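# Push the wheeled drawer pedestal fully under the desk

## Task

Get the wheeled drawer pedestal (the rolling drawer unit) completely beneath the desk so that no part protrudes past the desk's front or either side. Its drawer fronts must point out toward the room and run parallel to the desk's front edge. The pedestal must stay upright: a toppled or tilted pedestal means failure. It must rest there on its own, since a position the robot is still holding does not count.

## Robot and tools

Robot: a LinearBot, an omnidirectional base with a column about 1.75 m tall. A carriage rides 1.0 m up and down the column (lift_m) and carries two identical six-joint arms, left and right, each ending in a two-finger gripper. Arm bases sit roughly 0.57 m + lift_m above the floor, with carriage parts about 0.15 m lower. A hand reaches 0.78 m from its shoulder but only about 0.38 m below its arm base. The hand is about 0.16 m long and 0.1 m wide (0.14 m open). Parked joints 1 to 6 are 0, 0.05, 0.05, 1.45, 0, 0; parked, the robot is about 0.95 m wide and 0.7 m long. The wheel motors are weak (2 N m), so pushing the pedestal with the base trips a contact stop early.

Cameras: carriage_camera is fixed on the carriage, facing forward and tilted about 20 degrees down; left_wrist_camera and right_wrist_camera look past each hand's fingertips. Calibration (OpenCV pinhole plus radial, 504x504 images) maps the base frame to each camera and is only approximate.

Frames: the base frame has its origin on the floor below the base centre, x forward, y left, z up. left_hand and right_hand report the point between each hand's finger pads in this frame, with quat_wxyz giving orientation (hand z along the fingers, fingers open along hand y; straight up with joints 1, 5, 6 at 0 is (1, 0, 0, 0)). The odometry frame is the base frame at the start of the scene; base_odometry counts wheel turns only, so slip shows as travel; heading is positive to the left, -3.142 to 3.142.

execute_actions: argument actions is a list holding one action or none (empty just reports state and images). An action may have base, joints, or both; their motions start together. base holds exactly one key, each a relative offset from where the base last measured itself: translate_m (metres, forward positive, -2 to 2), strafe_m (metres, left positive, -2 to 2) or rotate_rad (radians, counter-clockwise positive, -6.3 to 6.3). joints is a single object keyed by joint name, each value an absolute target, not an offset: lift_m 0 to 1 m; for each arm (prefix left_ or right_) joint1_rad -2.617 to 3.054 (yaw about vertical, 0 forward, positive left), joint2_rad 0 to 3.141 (shoulder: 0 upper arm back and level, 1.57 upright, 3.14 forward and level), joint3_rad 0 to 3.141 (elbow, 0 folded, 3.14 straight), joint4_rad -1.57 to 1.57 (wrist pitch, positive lifts fingertips), joint5_rad -1.57 to 1.57 (wrist yaw, positive turns fingertips right), joint6_rad -2.094 to 2.094 (roll about the fingers, positive clockwise seen from the forearm), gripper_m 0 to 0.093 m pad gap. Arm joints move at up to 1.8 rad/s (1 to 3) and 2.7 rad/s (4 to 6); no action runs beyond 15 s. Omitted joints may keep pushing toward older targets. Unknown keys or out-of-range numbers get the whole call refused with no motion. cameras picks which images come back (names above, or all; [] for none).

wait: seconds from 0 to 10; commands nothing and returns state and images. zoom_image: camera plus region [x0, y0, x1, y1] in pixels of that camera's latest full image, at most 504 by 504. read_manual: returns only URDF licence text. finished_scene: scene = the current scene's number; ends it irreversibly once the goal holds and reports success. Replying without any tool call ends everything.

Result lines: base_status and joint_status give how each commanded motion ended. done means reached (for the base, wheels turned as commanded even if slipping). off_target means stopped short and possibly still pushing. contact_stop or time_out means the target is dropped and the spot held. joint command not followed (with a cause line) means a self-collision check blocked that arm's targets; the arm may retry them with later actions until you give passable ones, so move the blocked arm clear first, then the other in a separate action. on_its_own lists uncommanded behaviour; held at is a target, not a position. motor_effort gives percent of maximum, bracket = peak; readings are biased and noisy. A lift effort that keeps dropping as the lift lowers means a hand rests on something. drive_wheels clearly higher at rest than after a free drive means the base is still pressing. A stop report cancels the rest of that reply's motion calls. ARM HIT means an arm struck the robot. MOTOR HOT warns from 75 °C; at 90 °C an OVER-TEMPERATURE FAULT halts that arm 10 s, at 100 °C it goes limp and falls; outstretched arms heat quickly even empty, and joints then say limit_stop_at_motor_heat and need resending.

Cautions: contact stops come late or never; after a blocked drive, back off about 0.2 m the way you came (or turn back), repeating if still pressed. The base can slip under a desk edge that the column then strikes; reversing into such an edge can topple the robot. Arms have no contact stop and snap to targets once freed. The robot can fall and never recover, most easily with the carriage high, arms extended, loads carried, pulling, or abrupt stops; only images reveal a lean. Never let the arms collide or press on each other. Hand readings drift at long reach. The robot keeps its last command while you compose replies. Avoid drops, slams, hard hits, strong shoves, and anything that could tip the pedestal.

Each tool is called by a JSON object that holds its "api" and its "payload".

## Session

{"api": "execute_actions", "payload": {"actions": []}}

Scene clock: 0.00 s.
base_odometry: x=+0.000 y=+0.000 heading=+0.000 (m, m, rad; odometry frame)
base_status: not commanded
joint_positions: lift_m=+0.303 left_joint1_rad=+0.011 left_joint2_rad=+0.065 left_joint3_rad=+0.068 left_joint4_rad=+1.480 left_joint5_rad=+0.003 left_joint6_rad=-0.019 left_gripper_m=+0.095 right_joint1_rad=+0.000 right_joint2_rad=+0.062 right_joint3_rad=+0.038 right_joint4_rad=+1.469 right_joint5_rad=-0.035 right_joint6_rad=+0.010 right_gripper_m=+0.094
joint_status: not commanded
motor_effort: lift_m=+35 drive_wheels=+0 (%)
left_hand: x=+0.2999 y=+0.3440 z=+1.3041 quat_wxyz=(+0.999, +0.001, +0.044, -0.004) (m; base frame)
right_hand: x=+0.3105 y=-0.3382 z=+1.2956 quat_wxyz=(+0.998, -0.017, +0.063, +0.006) (m; base frame)
pictures: carriage_camera, left_wrist_camera, right_wrist_camera
Images, in order (width x height): carriage_camera 504x504, left_wrist_camera 504x504, right_wrist_camera 504x504.

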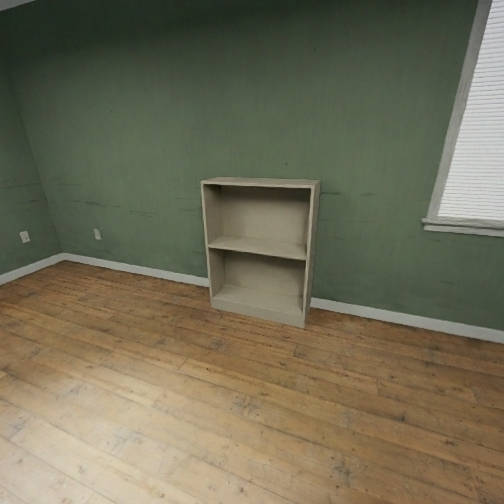

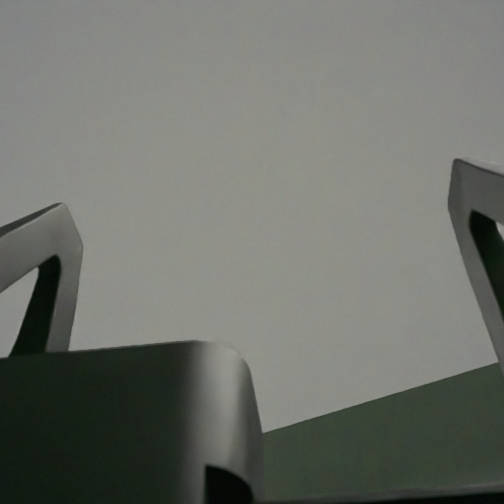

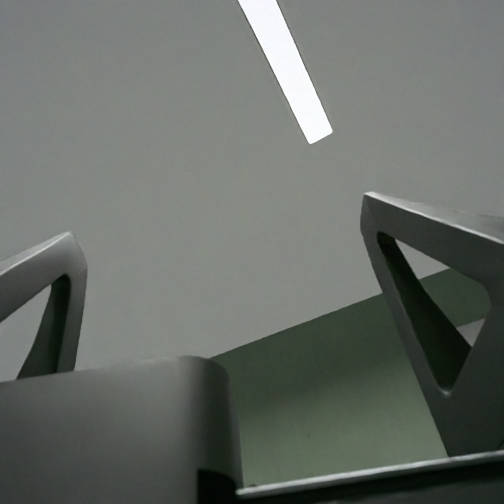

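{"api": "execute_actions", "payload": {"actions": [{"base":{"rotate_rad":-1.5}}], "cameras": ["carriage_camera"]}}

{"api": "execute_actions", "payload": {"actions": [{"base":{"rotate_rad":-1.5}}], "cameras": ["carriage_camera"]}}

{"api": "execute_actions", "payload": {"actions": [{"base":{"rotate_rad":-1.5}}], "cameras": ["carriage_camera"]}}

Scene clock: 10.10 s.
base_odometry: x=+0.000 y=+0.000 heading=-1.498 (m, m, rad; odometry frame)
base_status: done
joint_positions: lift_m=+0.303 left_joint1_rad=+0.011 left_joint2_rad=+0.065 left_joint3_rad=+0.068 left_joint4_rad=+1.479 left_joint5_rad=+0.003 left_joint6_rad=-0.019 left_gripper_m=+0.095 right_joint1_rad=+0.000 right_joint2_rad=+0.062 right_joint3_rad=+0.038 right_joint4_rad=+1.469 right_joint5_rad=-0.035 right_joint6_rad=+0.010 right_gripper_m=+0.094
joint_status: not commanded
motor_effort: lift_m=+35(34) drive_wheels=+15(37) (%)
left_hand: x=+0.3003 y=+0.3440 z=+1.3041 quat_wxyz=(+0.999, +0.001, +0.045, -0.004) (m; base frame)
right_hand: x=+0.3106 y=-0.3382 z=+1.2956 quat_wxyz=(+0.998, -0.017, +0.063, +0.006) (m; base frame)
pictures: carriage_camera
Images, in order (width x height): carriage_camera 504x504.

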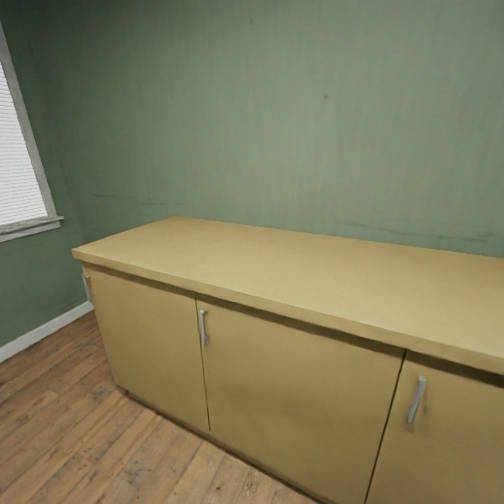

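Scene clock: 13.13 s.
base_odometry: x=+0.000 y=+0.000 heading=-2.996 (m, m, rad; odometry frame)
base_status: done
joint_positions: lift_m=+0.303 left_joint1_rad=+0.011 left_joint2_rad=+0.065 left_joint3_rad=+0.068 left_joint4_rad=+1.478 left_joint5_rad=+0.003 left_joint6_rad=-0.019 left_gripper_m=+0.095 right_joint1_rad=+0.000 right_joint2_rad=+0.062 right_joint3_rad=+0.038 right_joint4_rad=+1.468 right_joint5_rad=-0.035 right_joint6_rad=+0.010 right_gripper_m=+0.094
joint_status: not commanded
motor_effort: lift_m=+35(35) drive_wheels=+16(39) (%)
left_hand: x=+0.3005 y=+0.3440 z=+1.3041 quat_wxyz=(+0.999, +0.001, +0.045, -0.004) (m; base frame)
right_hand: x=+0.3108 y=-0.3382 z=+1.2955 quat_wxyz=(+0.998, -0.017, +0.063, +0.006) (m; base frame)
pictures: carriage_camera
Images, in order (width x height): carriage_camera 504x504.

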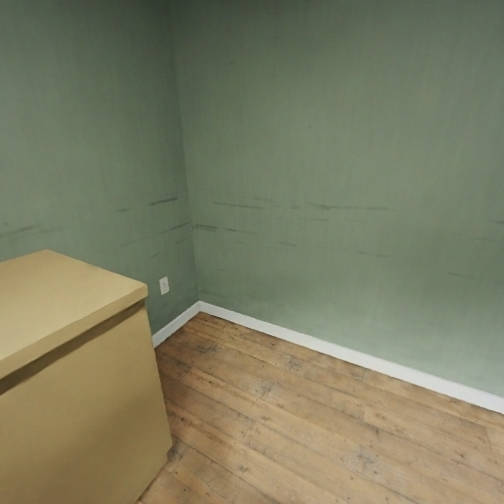

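Scene clock: 16.17 s.
base_odometry: x=+0.000 y=+0.000 heading=+1.789 (m, m, rad; odometry frame)
base_status: done
joint_positions: lift_m=+0.303 left_joint1_rad=+0.011 left_joint2_rad=+0.065 left_joint3_rad=+0.068 left_joint4_rad=+1.478 left_joint5_rad=+0.003 left_joint6_rad=-0.019 left_gripper_m=+0.095 right_joint1_rad=+0.000 right_joint2_rad=+0.062 right_joint3_rad=+0.038 right_joint4_rad=+1.468 right_joint5_rad=-0.035 right_joint6_rad=+0.010 right_gripper_m=+0.094
joint_status: not commanded
motor_effort: lift_m=+35(35) drive_wheels=+17(39) (%)
left_hand: x=+0.3006 y=+0.3440 z=+1.3041 quat_wxyz=(+0.999, +0.001, +0.045, -0.004) (m; base frame)
right_hand: x=+0.3109 y=-0.3382 z=+1.2955 quat_wxyz=(+0.998, -0.017, +0.064, +0.006) (m; base frame)
pictures: carriage_camera
Images, in order (width x height): carriage_camera 504x504.

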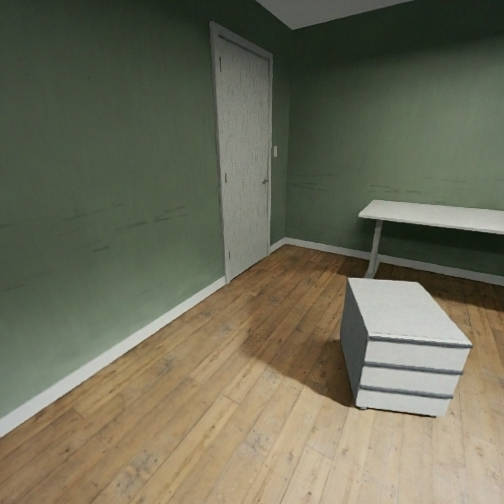

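{"api": "execute_actions", "payload": {"actions": [{"base":{"rotate_rad":-0.55}}], "cameras": ["carriage_camera"]}}

Scene clock: 20.90 s.
base_odometry: x=+0.000 y=+0.000 heading=+1.240 (m, m, rad; odometry frame)
base_status: done
joint_positions: lift_m=+0.303 left_joint1_rad=+0.011 left_joint2_rad=+0.065 left_joint3_rad=+0.068 left_joint4_rad=+1.479 left_joint5_rad=+0.003 left_joint6_rad=-0.019 left_gripper_m=+0.095 right_joint1_rad=+0.000 right_joint2_rad=+0.062 right_joint3_rad=+0.038 right_joint4_rad=+1.467 right_joint5_rad=-0.035 right_joint6_rad=+0.010 right_gripper_m=+0.094
joint_status: not commanded
motor_effort: lift_m=+35(35) drive_wheels=+16(37) (%)
left_hand: x=+0.3003 y=+0.3440 z=+1.3041 quat_wxyz=(+0.999, +0.001, +0.045, -0.004) (m; base frame)
right_hand: x=+0.3110 y=-0.3382 z=+1.2955 quat_wxyz=(+0.998, -0.017, +0.064, +0.006) (m; base frame)
pictures: carriage_camera
Images, in order (width x height): carriage_camera 504x504.

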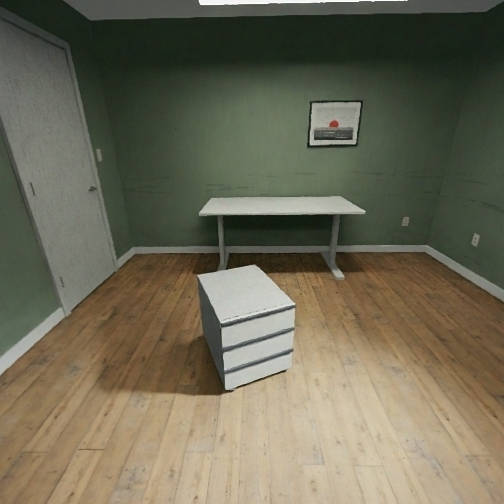

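{"api": "execute_actions", "payload": {"actions": [{"base":{"rotate_rad":-0.12},"joints":{"lift_m":0.45,"left_joint4_rad":-0.6,"right_joint4_rad":-0.6,"left_joint5_rad":0.4,"right_joint5_rad":-0.4}}], "cameras": []}}

{"api": "execute_actions", "payload": {"actions": [{"base":{"strafe_m":0.12}}], "cameras": []}}

{"api": "execute_actions", "payload": {"actions": [{"base":{"translate_m":0.85}}]}}

Scene clock: 80.30 s.
base_odometry: x=+0.000 y=+0.000 heading=+1.122 (m, m, rad; odometry frame)
base_status: done
joint_positions: lift_m=+0.450 left_joint1_rad=+0.011 left_joint2_rad=+0.066 left_joint3_rad=+0.065 left_joint4_rad=-0.364 left_joint5_rad=+0.385 left_joint6_rad=-0.019 left_gripper_m=+0.095 right_joint1_rad=+0.000 right_joint2_rad=+0.062 right_joint3_rad=+0.038 right_joint4_rad=-0.387 right_joint5_rad=-0.389 right_joint6_rad=+0.010 right_gripper_m=+0.094
joint_status: left_joint4_rad not_followed (moved -1.842 of -2.079); left_joint5_rad not_followed (moved +0.382 of +0.397); right_joint4_rad not_followed (moved -1.854 of -2.067); right_joint5_rad not_followed (moved -0.355 of -0.365); the others done
motor_effort: lift_m=+39(47) drive_wheels=+15(38) (%)
left_hand: x=+0.4971 y=+0.2819 z=+1.1220 quat_wxyz=(+0.556, +0.096, +0.810, -0.160) (m; base frame)
right_hand: x=+0.4934 y=-0.2790 z=+1.1054 quat_wxyz=(+0.537, -0.102, +0.821, +0.164) (m; base frame)
pictures: none
joint command not followed: on one or more control steps a check withheld the commanded joint targets of the left arm, and it was not sent them on those steps. On the call's last step the targets were still withheld.
cause: the commanded joint targets would bring two parts of the arm too close to each other (its upper arm (the part past joint 2) and its wrist (the part past joint 5), with the joints from left_joint3_rad to left_joint5_rad between them); next, command targets that bring no two parts of the arm closer together.
joint command not followed: on one or more control steps a check withheld the commanded joint targets of the right arm, and it was not sent them on those steps. On the call's last step the targets were still withheld.
cause: the commanded joint targets would bring two parts of the arm too close to each other (its upper arm (the part past joint 2) and its wrist (the part past joint 5), with the joints from right_joint3_rad to right_joint5_rad between them); next, command targets that bring no two parts of the arm closer together.
No camera images: the call's "cameras" was empty. Leave "cameras" out to get every camera's image.

Scene clock: 82.10 s.
base_odometry: x=-0.108 y=+0.052 heading=+1.121 (m, m, rad; odometry frame)
base_status: done
joint_positions: lift_m=+0.450 left_joint1_rad=+0.011 left_joint2_rad=+0.066 left_joint3_rad=+0.065 left_joint4_rad=-0.362 left_joint5_rad=+0.385 left_joint6_rad=-0.019 left_gripper_m=+0.095 right_joint1_rad=+0.000 right_joint2_rad=+0.062 right_joint3_rad=+0.038 right_joint4_rad=-0.387 right_joint5_rad=-0.389 right_joint6_rad=+0.010 right_gripper_m=+0.094
joint_status: not commanded
on_its_own: left_joint4_rad still aims at your old target -0.600; right_joint4_rad still aims at your old target -0.600
motor_effort: lift_m=+39(39) drive_wheels=-10(25) (%)
left_hand: x=+0.4973 y=+0.2819 z=+1.1224 quat_wxyz=(+0.557, +0.097, +0.809, -0.160) (m; base frame)
right_hand: x=+0.4934 y=-0.2790 z=+1.1054 quat_wxyz=(+0.537, -0.102, +0.821, +0.164) (m; base frame)
pictures: none
joint command not followed: on one or more control steps a check withheld the commanded joint targets of the left arm, and it was not sent them on those steps. On the call's last step the targets were still withheld.
cause: the commanded joint targets would bring two parts of the arm too close to each other (its upper arm (the part past joint 2) and its wrist (the part past joint 5), with the joints from left_joint3_rad to left_joint5_rad between them); next, command targets that bring no two parts of the arm closer together.
joint command not followed: on one or more control steps a check withheld the commanded joint targets of the right arm, and it was not sent them on those steps. On the call's last step the targets were still withheld.
cause: the commanded joint targets would bring two parts of the arm too close to each other (its upper arm (the part past joint 2) and its wrist (the part past joint 5), with the joints from right_joint3_rad to right_joint5_rad between them); next, command targets that bring no two parts of the arm closer together.
No camera images: the call's "cameras" was empty. Leave "cameras" out to get every camera's image.

Scene clock: 86.20 s.
base_odometry: x=+0.261 y=+0.818 heading=+1.122 (m, m, rad; odometry frame)
base_status: done
joint_positions: lift_m=+0.450 left_joint1_rad=+0.011 left_joint2_rad=+0.066 left_joint3_rad=+0.065 left_joint4_rad=-0.360 left_joint5_rad=+0.386 left_joint6_rad=-0.019 left_gripper_m=+0.095 right_joint1_rad=+0.000 right_joint2_rad=+0.062 right_joint3_rad=+0.038 right_joint4_rad=-0.387 right_joint5_rad=-0.389 right_joint6_rad=+0.010 right_gripper_m=+0.094
joint_status: not commanded
on_its_own: left_joint4_rad still aims at your old target -0.600; right_joint4_rad still aims at your old target -0.600
motor_effort: lift_m=+39(39) drive_wheels=-10(33) (%)
left_hand: x=+0.4974 y=+0.2818 z=+1.1228 quat_wxyz=(+0.557, +0.097, +0.809, -0.160) (m; base frame)
right_hand: x=+0.4933 y=-0.2790 z=+1.1052 quat_wxyz=(+0.537, -0.102, +0.821, +0.164) (m; base frame)
pictures: carriage_camera, left_wrist_camera, right_wrist_camera
joint command not followed: on one or more control steps a check withheld the commanded joint targets of the left arm, and it was not sent them on those steps. On the call's last step the targets were still withheld.
cause: the commanded joint targets would bring two parts of the arm too close to each other (its upper arm (the part past joint 2) and its wrist (the part past joint 5), with the joints from left_joint3_rad to left_joint5_rad between them); next, command targets that bring no two parts of the arm closer together.
joint command not followed: on one or more control steps a check withheld the commanded joint targets of the right arm, and it was not sent them on those steps. On the call's last step the targets were still withheld.
cause: the commanded joint targets would bring two parts of the arm too close to each other (its upper arm (the part past joint 2) and its wrist (the part past joint 5), with the joints from right_joint3_rad to right_joint5_rad between them); next, command targets that bring no two parts of the arm closer together.
camera_calibration (this result's frames):
carriage_camera: T_world_to_cam=[[-0.0417758, -0.998515, -0.034977, 0.0582697], [-0.367112, 0.0478992, -0.928943, 1.40803], [0.929238, -0.0259669, -0.368567, 0.343435], [0, 0, 0, 1]] pos_world=[0.200207, -0.000342652, 1.4366]
left_wrist_camera: T_world_to_cam=[[-0.400329, -0.916275, 0.0132857, 0.443741], [-0.775016, 0.330805, -0.538441, 0.897036], [0.488965, -0.22585, -0.842558, 0.890582], [0, 0, 0, 1]] pos_world=[0.437395, 0.310984, 1.22747]
right_wrist_camera: T_world_to_cam=[[0.194913, -0.960321, -0.199482, -0.149892], [-0.882223, -0.0827816, -0.463498, 0.923693], [0.428593, 0.266329, -0.863352, 0.938802], [0, 0, 0, 1]] pos_world=[0.441754, -0.31751, 1.20875]
Images, in order (width x height): carriage_camera 504x504, left_wrist_camera 504x504, right_wrist_camera 504x504.

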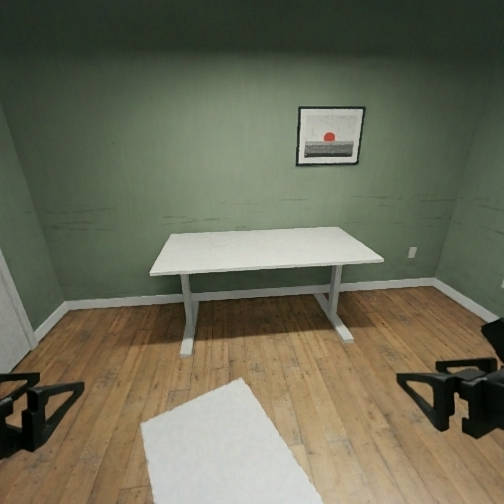

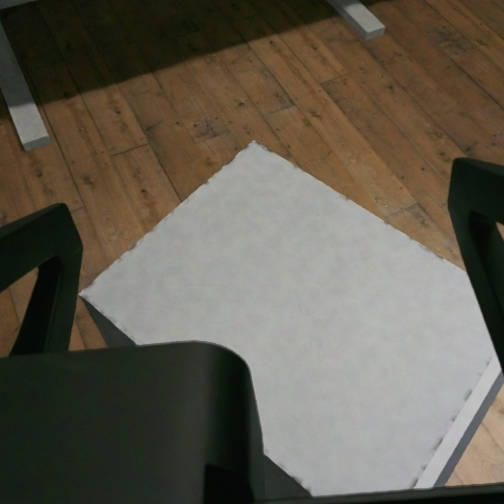

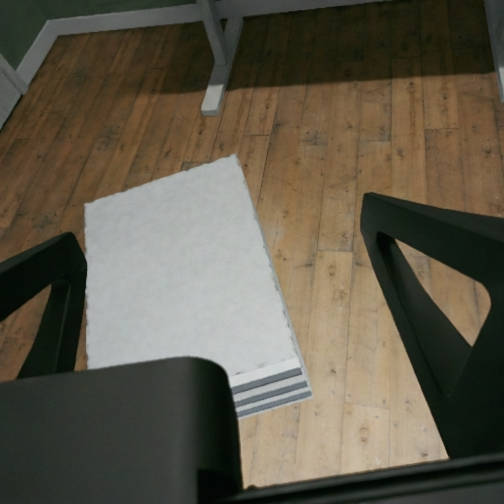

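{"api": "execute_actions", "payload": {"actions": [{"base":{"translate_m":0.5},"joints":{"left_joint4_rad":-0.33,"right_joint4_rad":-0.33}}]}}

Scene clock: 96.97 s.
base_odometry: x=+0.477 y=+1.269 heading=+1.122 (m, m, rad; odometry frame)
base_status: done
joint_positions: lift_m=+0.450 left_joint1_rad=+0.011 left_joint2_rad=+0.066 left_joint3_rad=+0.067 left_joint4_rad=-0.321 left_joint5_rad=+0.397 left_joint6_rad=-0.019 left_gripper_m=+0.095 right_joint1_rad=+0.000 right_joint2_rad=+0.063 right_joint3_rad=+0.038 right_joint4_rad=-0.336 right_joint5_rad=-0.398 right_joint6_rad=+0.010 right_gripper_m=+0.094
joint_status: all done
motor_effort: lift_m=+38(39) drive_wheels=+5(85) (%)
left_hand: x=+0.4998 y=+0.2801 z=+1.1329 quat_wxyz=(+0.573, +0.103, +0.796, -0.162) (m; base frame)
right_hand: x=+0.4973 y=-0.2775 z=+1.1168 quat_wxyz=(+0.557, -0.109, +0.807, +0.165) (m; base frame)
pictures: carriage_camera, left_wrist_camera, right_wrist_camera
joint command not followed: on one or more control steps a check withheld the commanded joint targets of the left arm, and it was not sent them on those steps.
cause: the commanded joint targets would bring two parts of the arm too close to each other (its upper arm (the part past joint 2) and its wrist (the part past joint 5), with the joints from left_joint3_rad to left_joint5_rad between them); next, command targets that bring no two parts of the arm closer together.
joint command not followed: on one or more control steps a check withheld the commanded joint targets of the right arm, and it was not sent them on those steps.
cause: the commanded joint targets would bring two parts of the arm too close to each other (its upper arm (the part past joint 2) and its wrist (the part past joint 5), with the joints from right_joint3_rad to right_joint5_rad between them); next, command targets that bring no two parts of the arm closer together.
camera_calibration (this result's frames):
carriage_camera: T_world_to_cam=[[-0.0417758, -0.998515, -0.034977, 0.0582726], [-0.367112, 0.0478992, -0.928943, 1.40811], [0.929238, -0.0259669, -0.368567, 0.343466], [0, 0, 0, 1]] pos_world=[0.200207, -0.000342652, 1.43668]
left_wrist_camera: T_world_to_cam=[[-0.410128, -0.912028, -0.00060248, 0.462425], [-0.748439, 0.336941, -0.571235, 0.927068], [0.521185, -0.233828, -0.820786, 0.858995], [0, 0, 0, 1]] pos_world=[0.435812, 0.310234, 1.2349]
right_wrist_camera: T_world_to_cam=[[0.213164, -0.957937, -0.192142, -0.163566], [-0.856458, -0.0885756, -0.508561, 0.968569], [0.470151, 0.272968, -0.839313, 0.90097], [0, 0, 0, 1]] pos_world=[0.440813, -0.316831, 1.21734]
Images, in order (width x height): carriage_camera 504x504, left_wrist_camera 504x504, right_wrist_camera 504x504.

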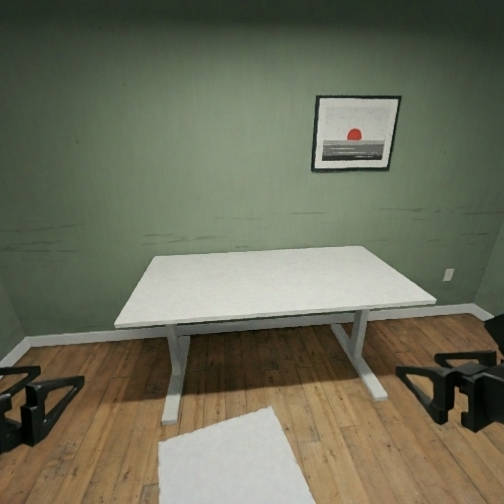

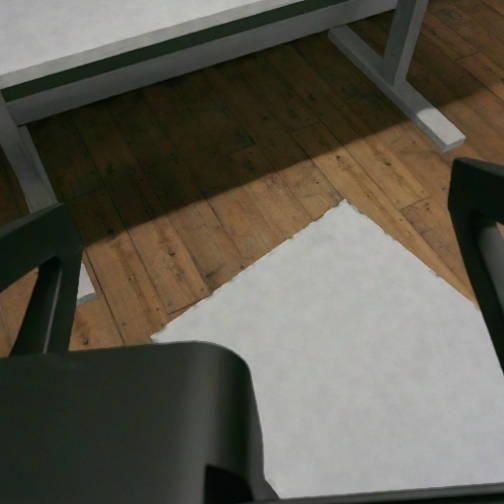

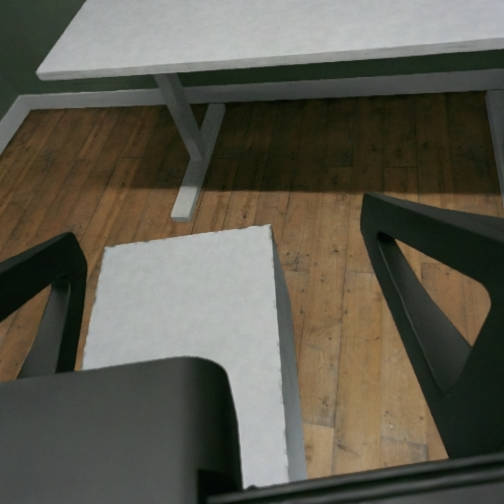

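Works and it is rotating. Continue.

{"api": "execute_actions", "payload": {"actions": [{"base":{"translate_m":0.4}}]}}

Scene clock: 101.47 s.
base_odometry: x=+0.650 y=+1.630 heading=+1.123 (m, m, rad; odometry frame)
base_status: done
joint_positions: lift_m=+0.450 left_joint1_rad=+0.011 left_joint2_rad=+0.066 left_joint3_rad=+0.067 left_joint4_rad=-0.321 left_joint5_rad=+0.397 left_joint6_rad=-0.019 left_gripper_m=+0.095 right_joint1_rad=+0.000 right_joint2_rad=+0.063 right_joint3_rad=+0.038 right_joint4_rad=-0.336 right_joint5_rad=-0.398 right_joint6_rad=+0.010 right_gripper_m=+0.094
joint_status: not commanded
motor_effort: lift_m=+38(37) drive_wheels=+5(49) (%)
left_hand: x=+0.4998 y=+0.2801 z=+1.1329 quat_wxyz=(+0.573, +0.103, +0.796, -0.162) (m; base frame)
right_hand: x=+0.4973 y=-0.2775 z=+1.1168 quat_wxyz=(+0.557, -0.109, +0.807, +0.165) (m; base frame)
pictures: carriage_camera, left_wrist_camera, right_wrist_camera
camera_calibration (this result's frames):
carriage_camera: T_world_to_cam=[[-0.0417758, -0.998515, -0.034977, 0.0582726], [-0.367112, 0.0478992, -0.928943, 1.40811], [0.929238, -0.0259669, -0.368567, 0.343466], [0, 0, 0, 1]] pos_world=[0.200207, -0.000342652, 1.43668]
left_wrist_camera: T_world_to_cam=[[-0.410128, -0.912028, -0.00060248, 0.462425], [-0.748439, 0.336941, -0.571235, 0.927068], [0.521185, -0.233828, -0.820786, 0.858995], [0, 0, 0, 1]] pos_world=[0.435812, 0.310234, 1.2349]
right_wrist_camera: T_world_to_cam=[[0.213164, -0.957937, -0.192142, -0.163566], [-0.856458, -0.0885756, -0.508561, 0.968569], [0.470151, 0.272968, -0.839313, 0.90097], [0, 0, 0, 1]] pos_world=[0.440813, -0.316831, 1.21734]
Images, in order (width x height): carriage_camera 504x504, left_wrist_camera 504x504, right_wrist_camera 504x504.

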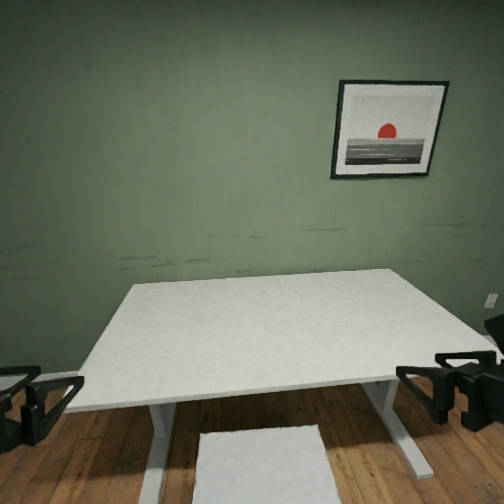

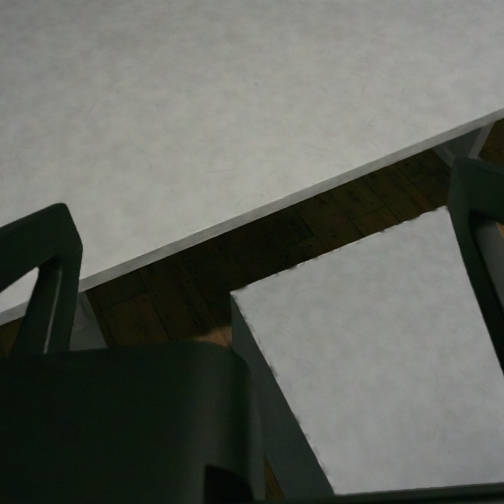

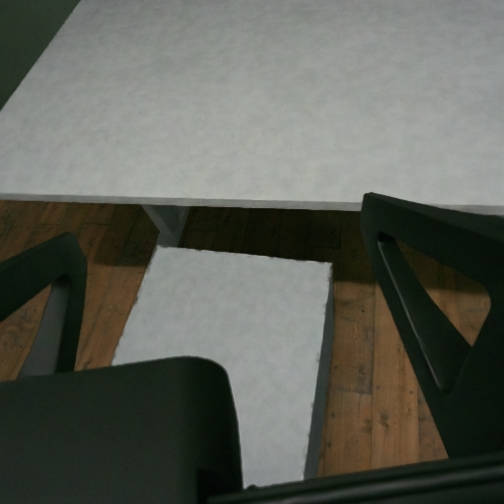

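{"api": "execute_actions", "payload": {"actions": [{"base":{"rotate_rad":0.04}}], "cameras": []}}

{"api": "execute_actions", "payload": {"actions": [{"base":{"translate_m":0.56}}], "cameras": []}}

{"api": "execute_actions", "payload": {"actions": [{"base":{"translate_m":-1.0},"joints":{"lift_m":0.1}}]}}

Scene clock: 124.87 s.
base_odometry: x=+0.650 y=+1.629 heading=+1.162 (m, m, rad; odometry frame)
base_status: done
joint_positions: lift_m=+0.450 left_joint1_rad=+0.011 left_joint2_rad=+0.066 left_joint3_rad=+0.067 left_joint4_rad=-0.321 left_joint5_rad=+0.397 left_joint6_rad=-0.019 left_gripper_m=+0.095 right_joint1_rad=+0.000 right_joint2_rad=+0.063 right_joint3_rad=+0.038 right_joint4_rad=-0.336 right_joint5_rad=-0.398 right_joint6_rad=+0.010 right_gripper_m=+0.094
joint_status: not commanded
motor_effort: lift_m=+38(38) drive_wheels=+8(12) (%)
left_hand: x=+0.4998 y=+0.2801 z=+1.1329 quat_wxyz=(+0.573, +0.103, +0.796, -0.162) (m; base frame)
right_hand: x=+0.4973 y=-0.2775 z=+1.1168 quat_wxyz=(+0.557, -0.109, +0.807, +0.165) (m; base frame)
pictures: none
No camera images: the call's "cameras" was empty. Leave "cameras" out to get every camera's image.

Scene clock: 128.13 s.
base_odometry: x=+0.872 y=+2.144 heading=+1.163 (m, m, rad; odometry frame)
base_status: done
joint_positions: lift_m=+0.450 left_joint1_rad=+0.011 left_joint2_rad=+0.066 left_joint3_rad=+0.067 left_joint4_rad=-0.321 left_joint5_rad=+0.397 left_joint6_rad=-0.019 left_gripper_m=+0.095 right_joint1_rad=+0.000 right_joint2_rad=+0.063 right_joint3_rad=+0.038 right_joint4_rad=-0.336 right_joint5_rad=-0.398 right_joint6_rad=+0.010 right_gripper_m=+0.094
joint_status: not commanded
motor_effort: lift_m=+38(38) drive_wheels=+9(54) (%)
left_hand: x=+0.4998 y=+0.2801 z=+1.1329 quat_wxyz=(+0.573, +0.103, +0.796, -0.162) (m; base frame)
right_hand: x=+0.4973 y=-0.2775 z=+1.1168 quat_wxyz=(+0.557, -0.109, +0.807, +0.165) (m; base frame)
pictures: none
No camera images: the call's "cameras" was empty. Leave "cameras" out to get every camera's image.

Scene clock: 132.53 s.
base_odometry: x=+0.477 y=+1.225 heading=+1.165 (m, m, rad; odometry frame)
base_status: done
joint_positions: lift_m=+0.100 left_joint1_rad=+0.011 left_joint2_rad=+0.066 left_joint3_rad=+0.069 left_joint4_rad=-0.326 left_joint5_rad=+0.397 left_joint6_rad=-0.019 left_gripper_m=+0.095 right_joint1_rad=+0.000 right_joint2_rad=+0.063 right_joint3_rad=+0.038 right_joint4_rad=-0.341 right_joint5_rad=-0.398 right_joint6_rad=+0.010 right_gripper_m=+0.094
joint_status: all done
motor_effort: lift_m=+29(32) drive_wheels=-11(41) (%)
left_hand: x=+0.4995 y=+0.2801 z=+0.7830 quat_wxyz=(+0.572, +0.103, +0.797, -0.162) (m; base frame)
right_hand: x=+0.4969 y=-0.2775 z=+0.7662 quat_wxyz=(+0.555, -0.108, +0.808, +0.166) (m; base frame)
pictures: carriage_camera, left_wrist_camera, right_wrist_camera
camera_calibration (this result's frames):
carriage_camera: T_world_to_cam=[[-0.0417758, -0.998515, -0.034977, 0.0460528], [-0.367112, 0.0478992, -0.928943, 1.08357], [0.929238, -0.0259669, -0.368567, 0.214701], [0, 0, 0, 1]] pos_world=[0.200207, -0.000342652, 1.08732]
left_wrist_camera: T_world_to_cam=[[-0.410127, -0.912028, 0.000838449, 0.460951], [-0.750396, 0.336921, -0.568674, 0.725964], [0.518364, -0.233858, -0.822562, 0.574824], [0, 0, 0, 1]] pos_world=[0.435841, 0.310235, 0.885279]
right_wrist_camera: T_world_to_cam=[[0.212135, -0.957937, -0.193276, -0.229443], [-0.859161, -0.0885761, -0.50398, 0.78776], [0.465661, 0.272967, -0.841813, 0.611121], [0, 0, 0, 1]] pos_world=[0.440911, -0.316831, 0.867119]
Images, in order (width x height): carriage_camera 504x504, left_wrist_camera 504x504, right_wrist_camera 504x504.

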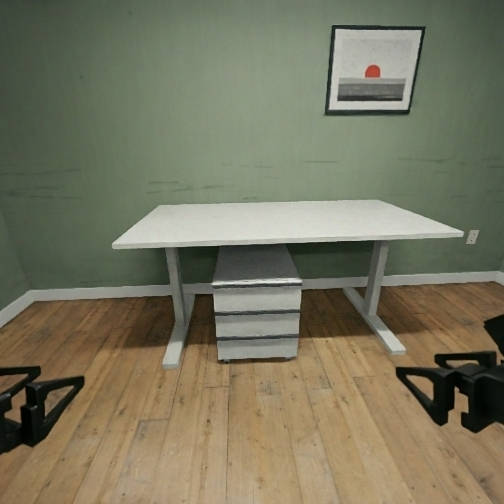

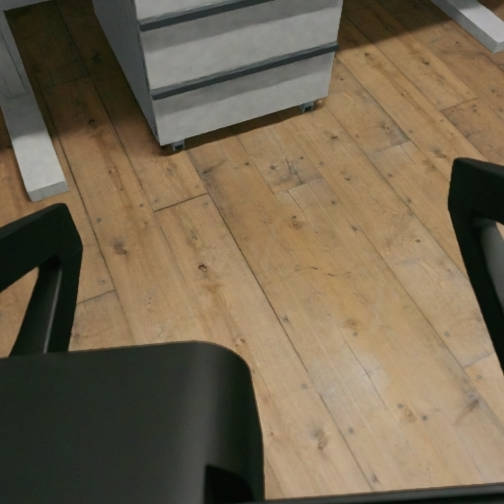

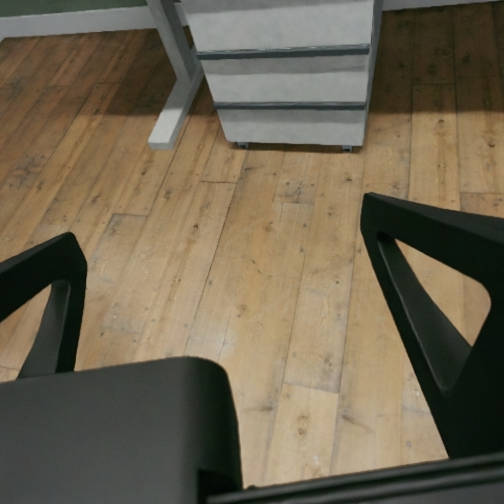

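{"api": "execute_actions", "payload": {"actions": [{"base":{"translate_m":1.05},"joints":{"lift_m":0.45}}], "cameras": []}}

{"api": "execute_actions", "payload": {"actions": [{"base":{"translate_m":-0.9}}]}}

Scene clock: 149.50 s.
base_odometry: x=+0.890 y=+2.190 heading=+1.166 (m, m, rad; odometry frame)
base_status: done
joint_positions: lift_m=+0.450 left_joint1_rad=+0.011 left_joint2_rad=+0.066 left_joint3_rad=+0.069 left_joint4_rad=-0.318 left_joint5_rad=+0.397 left_joint6_rad=-0.019 left_gripper_m=+0.095 right_joint1_rad=+0.000 right_joint2_rad=+0.063 right_joint3_rad=+0.038 right_joint4_rad=-0.333 right_joint5_rad=-0.398 right_joint6_rad=+0.010 right_gripper_m=+0.094
joint_status: all done
motor_effort: lift_m=+39(49) drive_wheels=+7(41) (%)
left_hand: x=+0.5000 y=+0.2800 z=+1.1342 quat_wxyz=(+0.575, +0.104, +0.795, -0.162) (m; base frame)
right_hand: x=+0.4975 y=-0.2775 z=+1.1171 quat_wxyz=(+0.558, -0.109, +0.806, +0.165) (m; base frame)
pictures: none
No camera images: the call's "cameras" was empty. Leave "cameras" out to get every camera's image.

Scene clock: 153.70 s.
base_odometry: x=+0.536 y=+1.362 heading=+1.167 (m, m, rad; odometry frame)
base_status: done
joint_positions: lift_m=+0.450 left_joint1_rad=+0.011 left_joint2_rad=+0.066 left_joint3_rad=+0.069 left_joint4_rad=-0.318 left_joint5_rad=+0.397 left_joint6_rad=-0.019 left_gripper_m=+0.095 right_joint1_rad=+0.000 right_joint2_rad=+0.063 right_joint3_rad=+0.038 right_joint4_rad=-0.334 right_joint5_rad=-0.398 right_joint6_rad=+0.010 right_gripper_m=+0.094
joint_status: not commanded
motor_effort: lift_m=+39(39) drive_wheels=-10(39) (%)
left_hand: x=+0.5000 y=+0.2800 z=+1.1340 quat_wxyz=(+0.575, +0.104, +0.795, -0.162) (m; base frame)
right_hand: x=+0.4974 y=-0.2775 z=+1.1170 quat_wxyz=(+0.558, -0.109, +0.806, +0.165) (m; base frame)
pictures: carriage_camera, left_wrist_camera, right_wrist_camera
camera_calibration (this result's frames):
carriage_camera: T_world_to_cam=[[-0.0417758, -0.998515, -0.034977, 0.0582689], [-0.367112, 0.0478992, -0.928943, 1.40801], [0.929238, -0.0259669, -0.368567, 0.343427], [0, 0, 0, 1]] pos_world=[0.200207, -0.000342652, 1.43658]
left_wrist_camera: T_world_to_cam=[[-0.410783, -0.911731, -0.00214871, 0.464392], [-0.74579, 0.337371, -0.574437, 0.930074], [0.524457, -0.234366, -0.818546, 0.85576], [0, 0, 0, 1]] pos_world=[0.435594, 0.310182, 1.23575]
right_wrist_camera: T_world_to_cam=[[0.213457, -0.957937, -0.191817, -0.164058], [-0.855681, -0.0885754, -0.509868, 0.969864], [0.471431, 0.272968, -0.838595, 0.899662], [0, 0, 0, 1]] pos_world=[0.440785, -0.316831, 1.21748]
Images, in order (width x height): carriage_camera 504x504, left_wrist_camera 504x504, right_wrist_camera 504x504.

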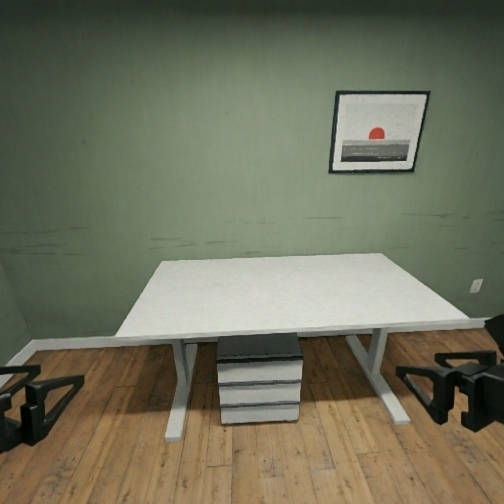

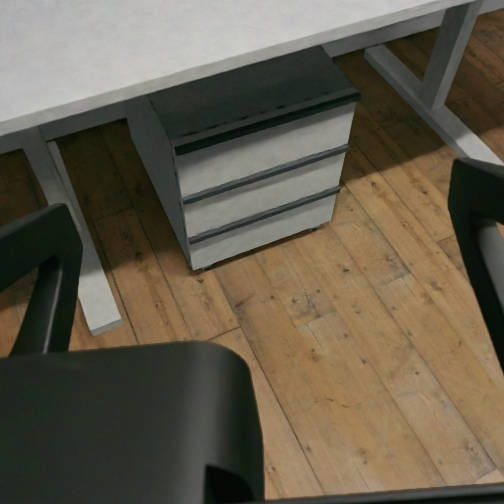

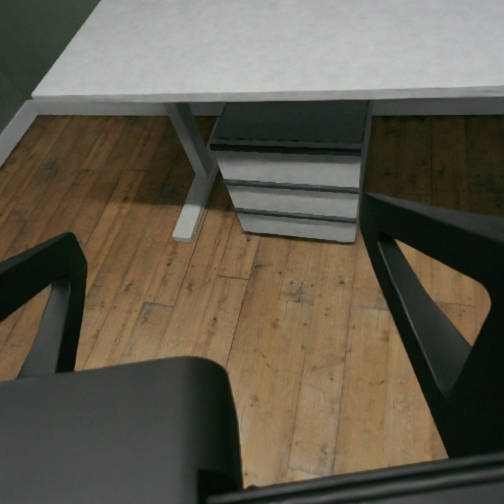

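{"api": "finished_scene", "payload": {"scene": 1}}

The scene is finished: the task was done.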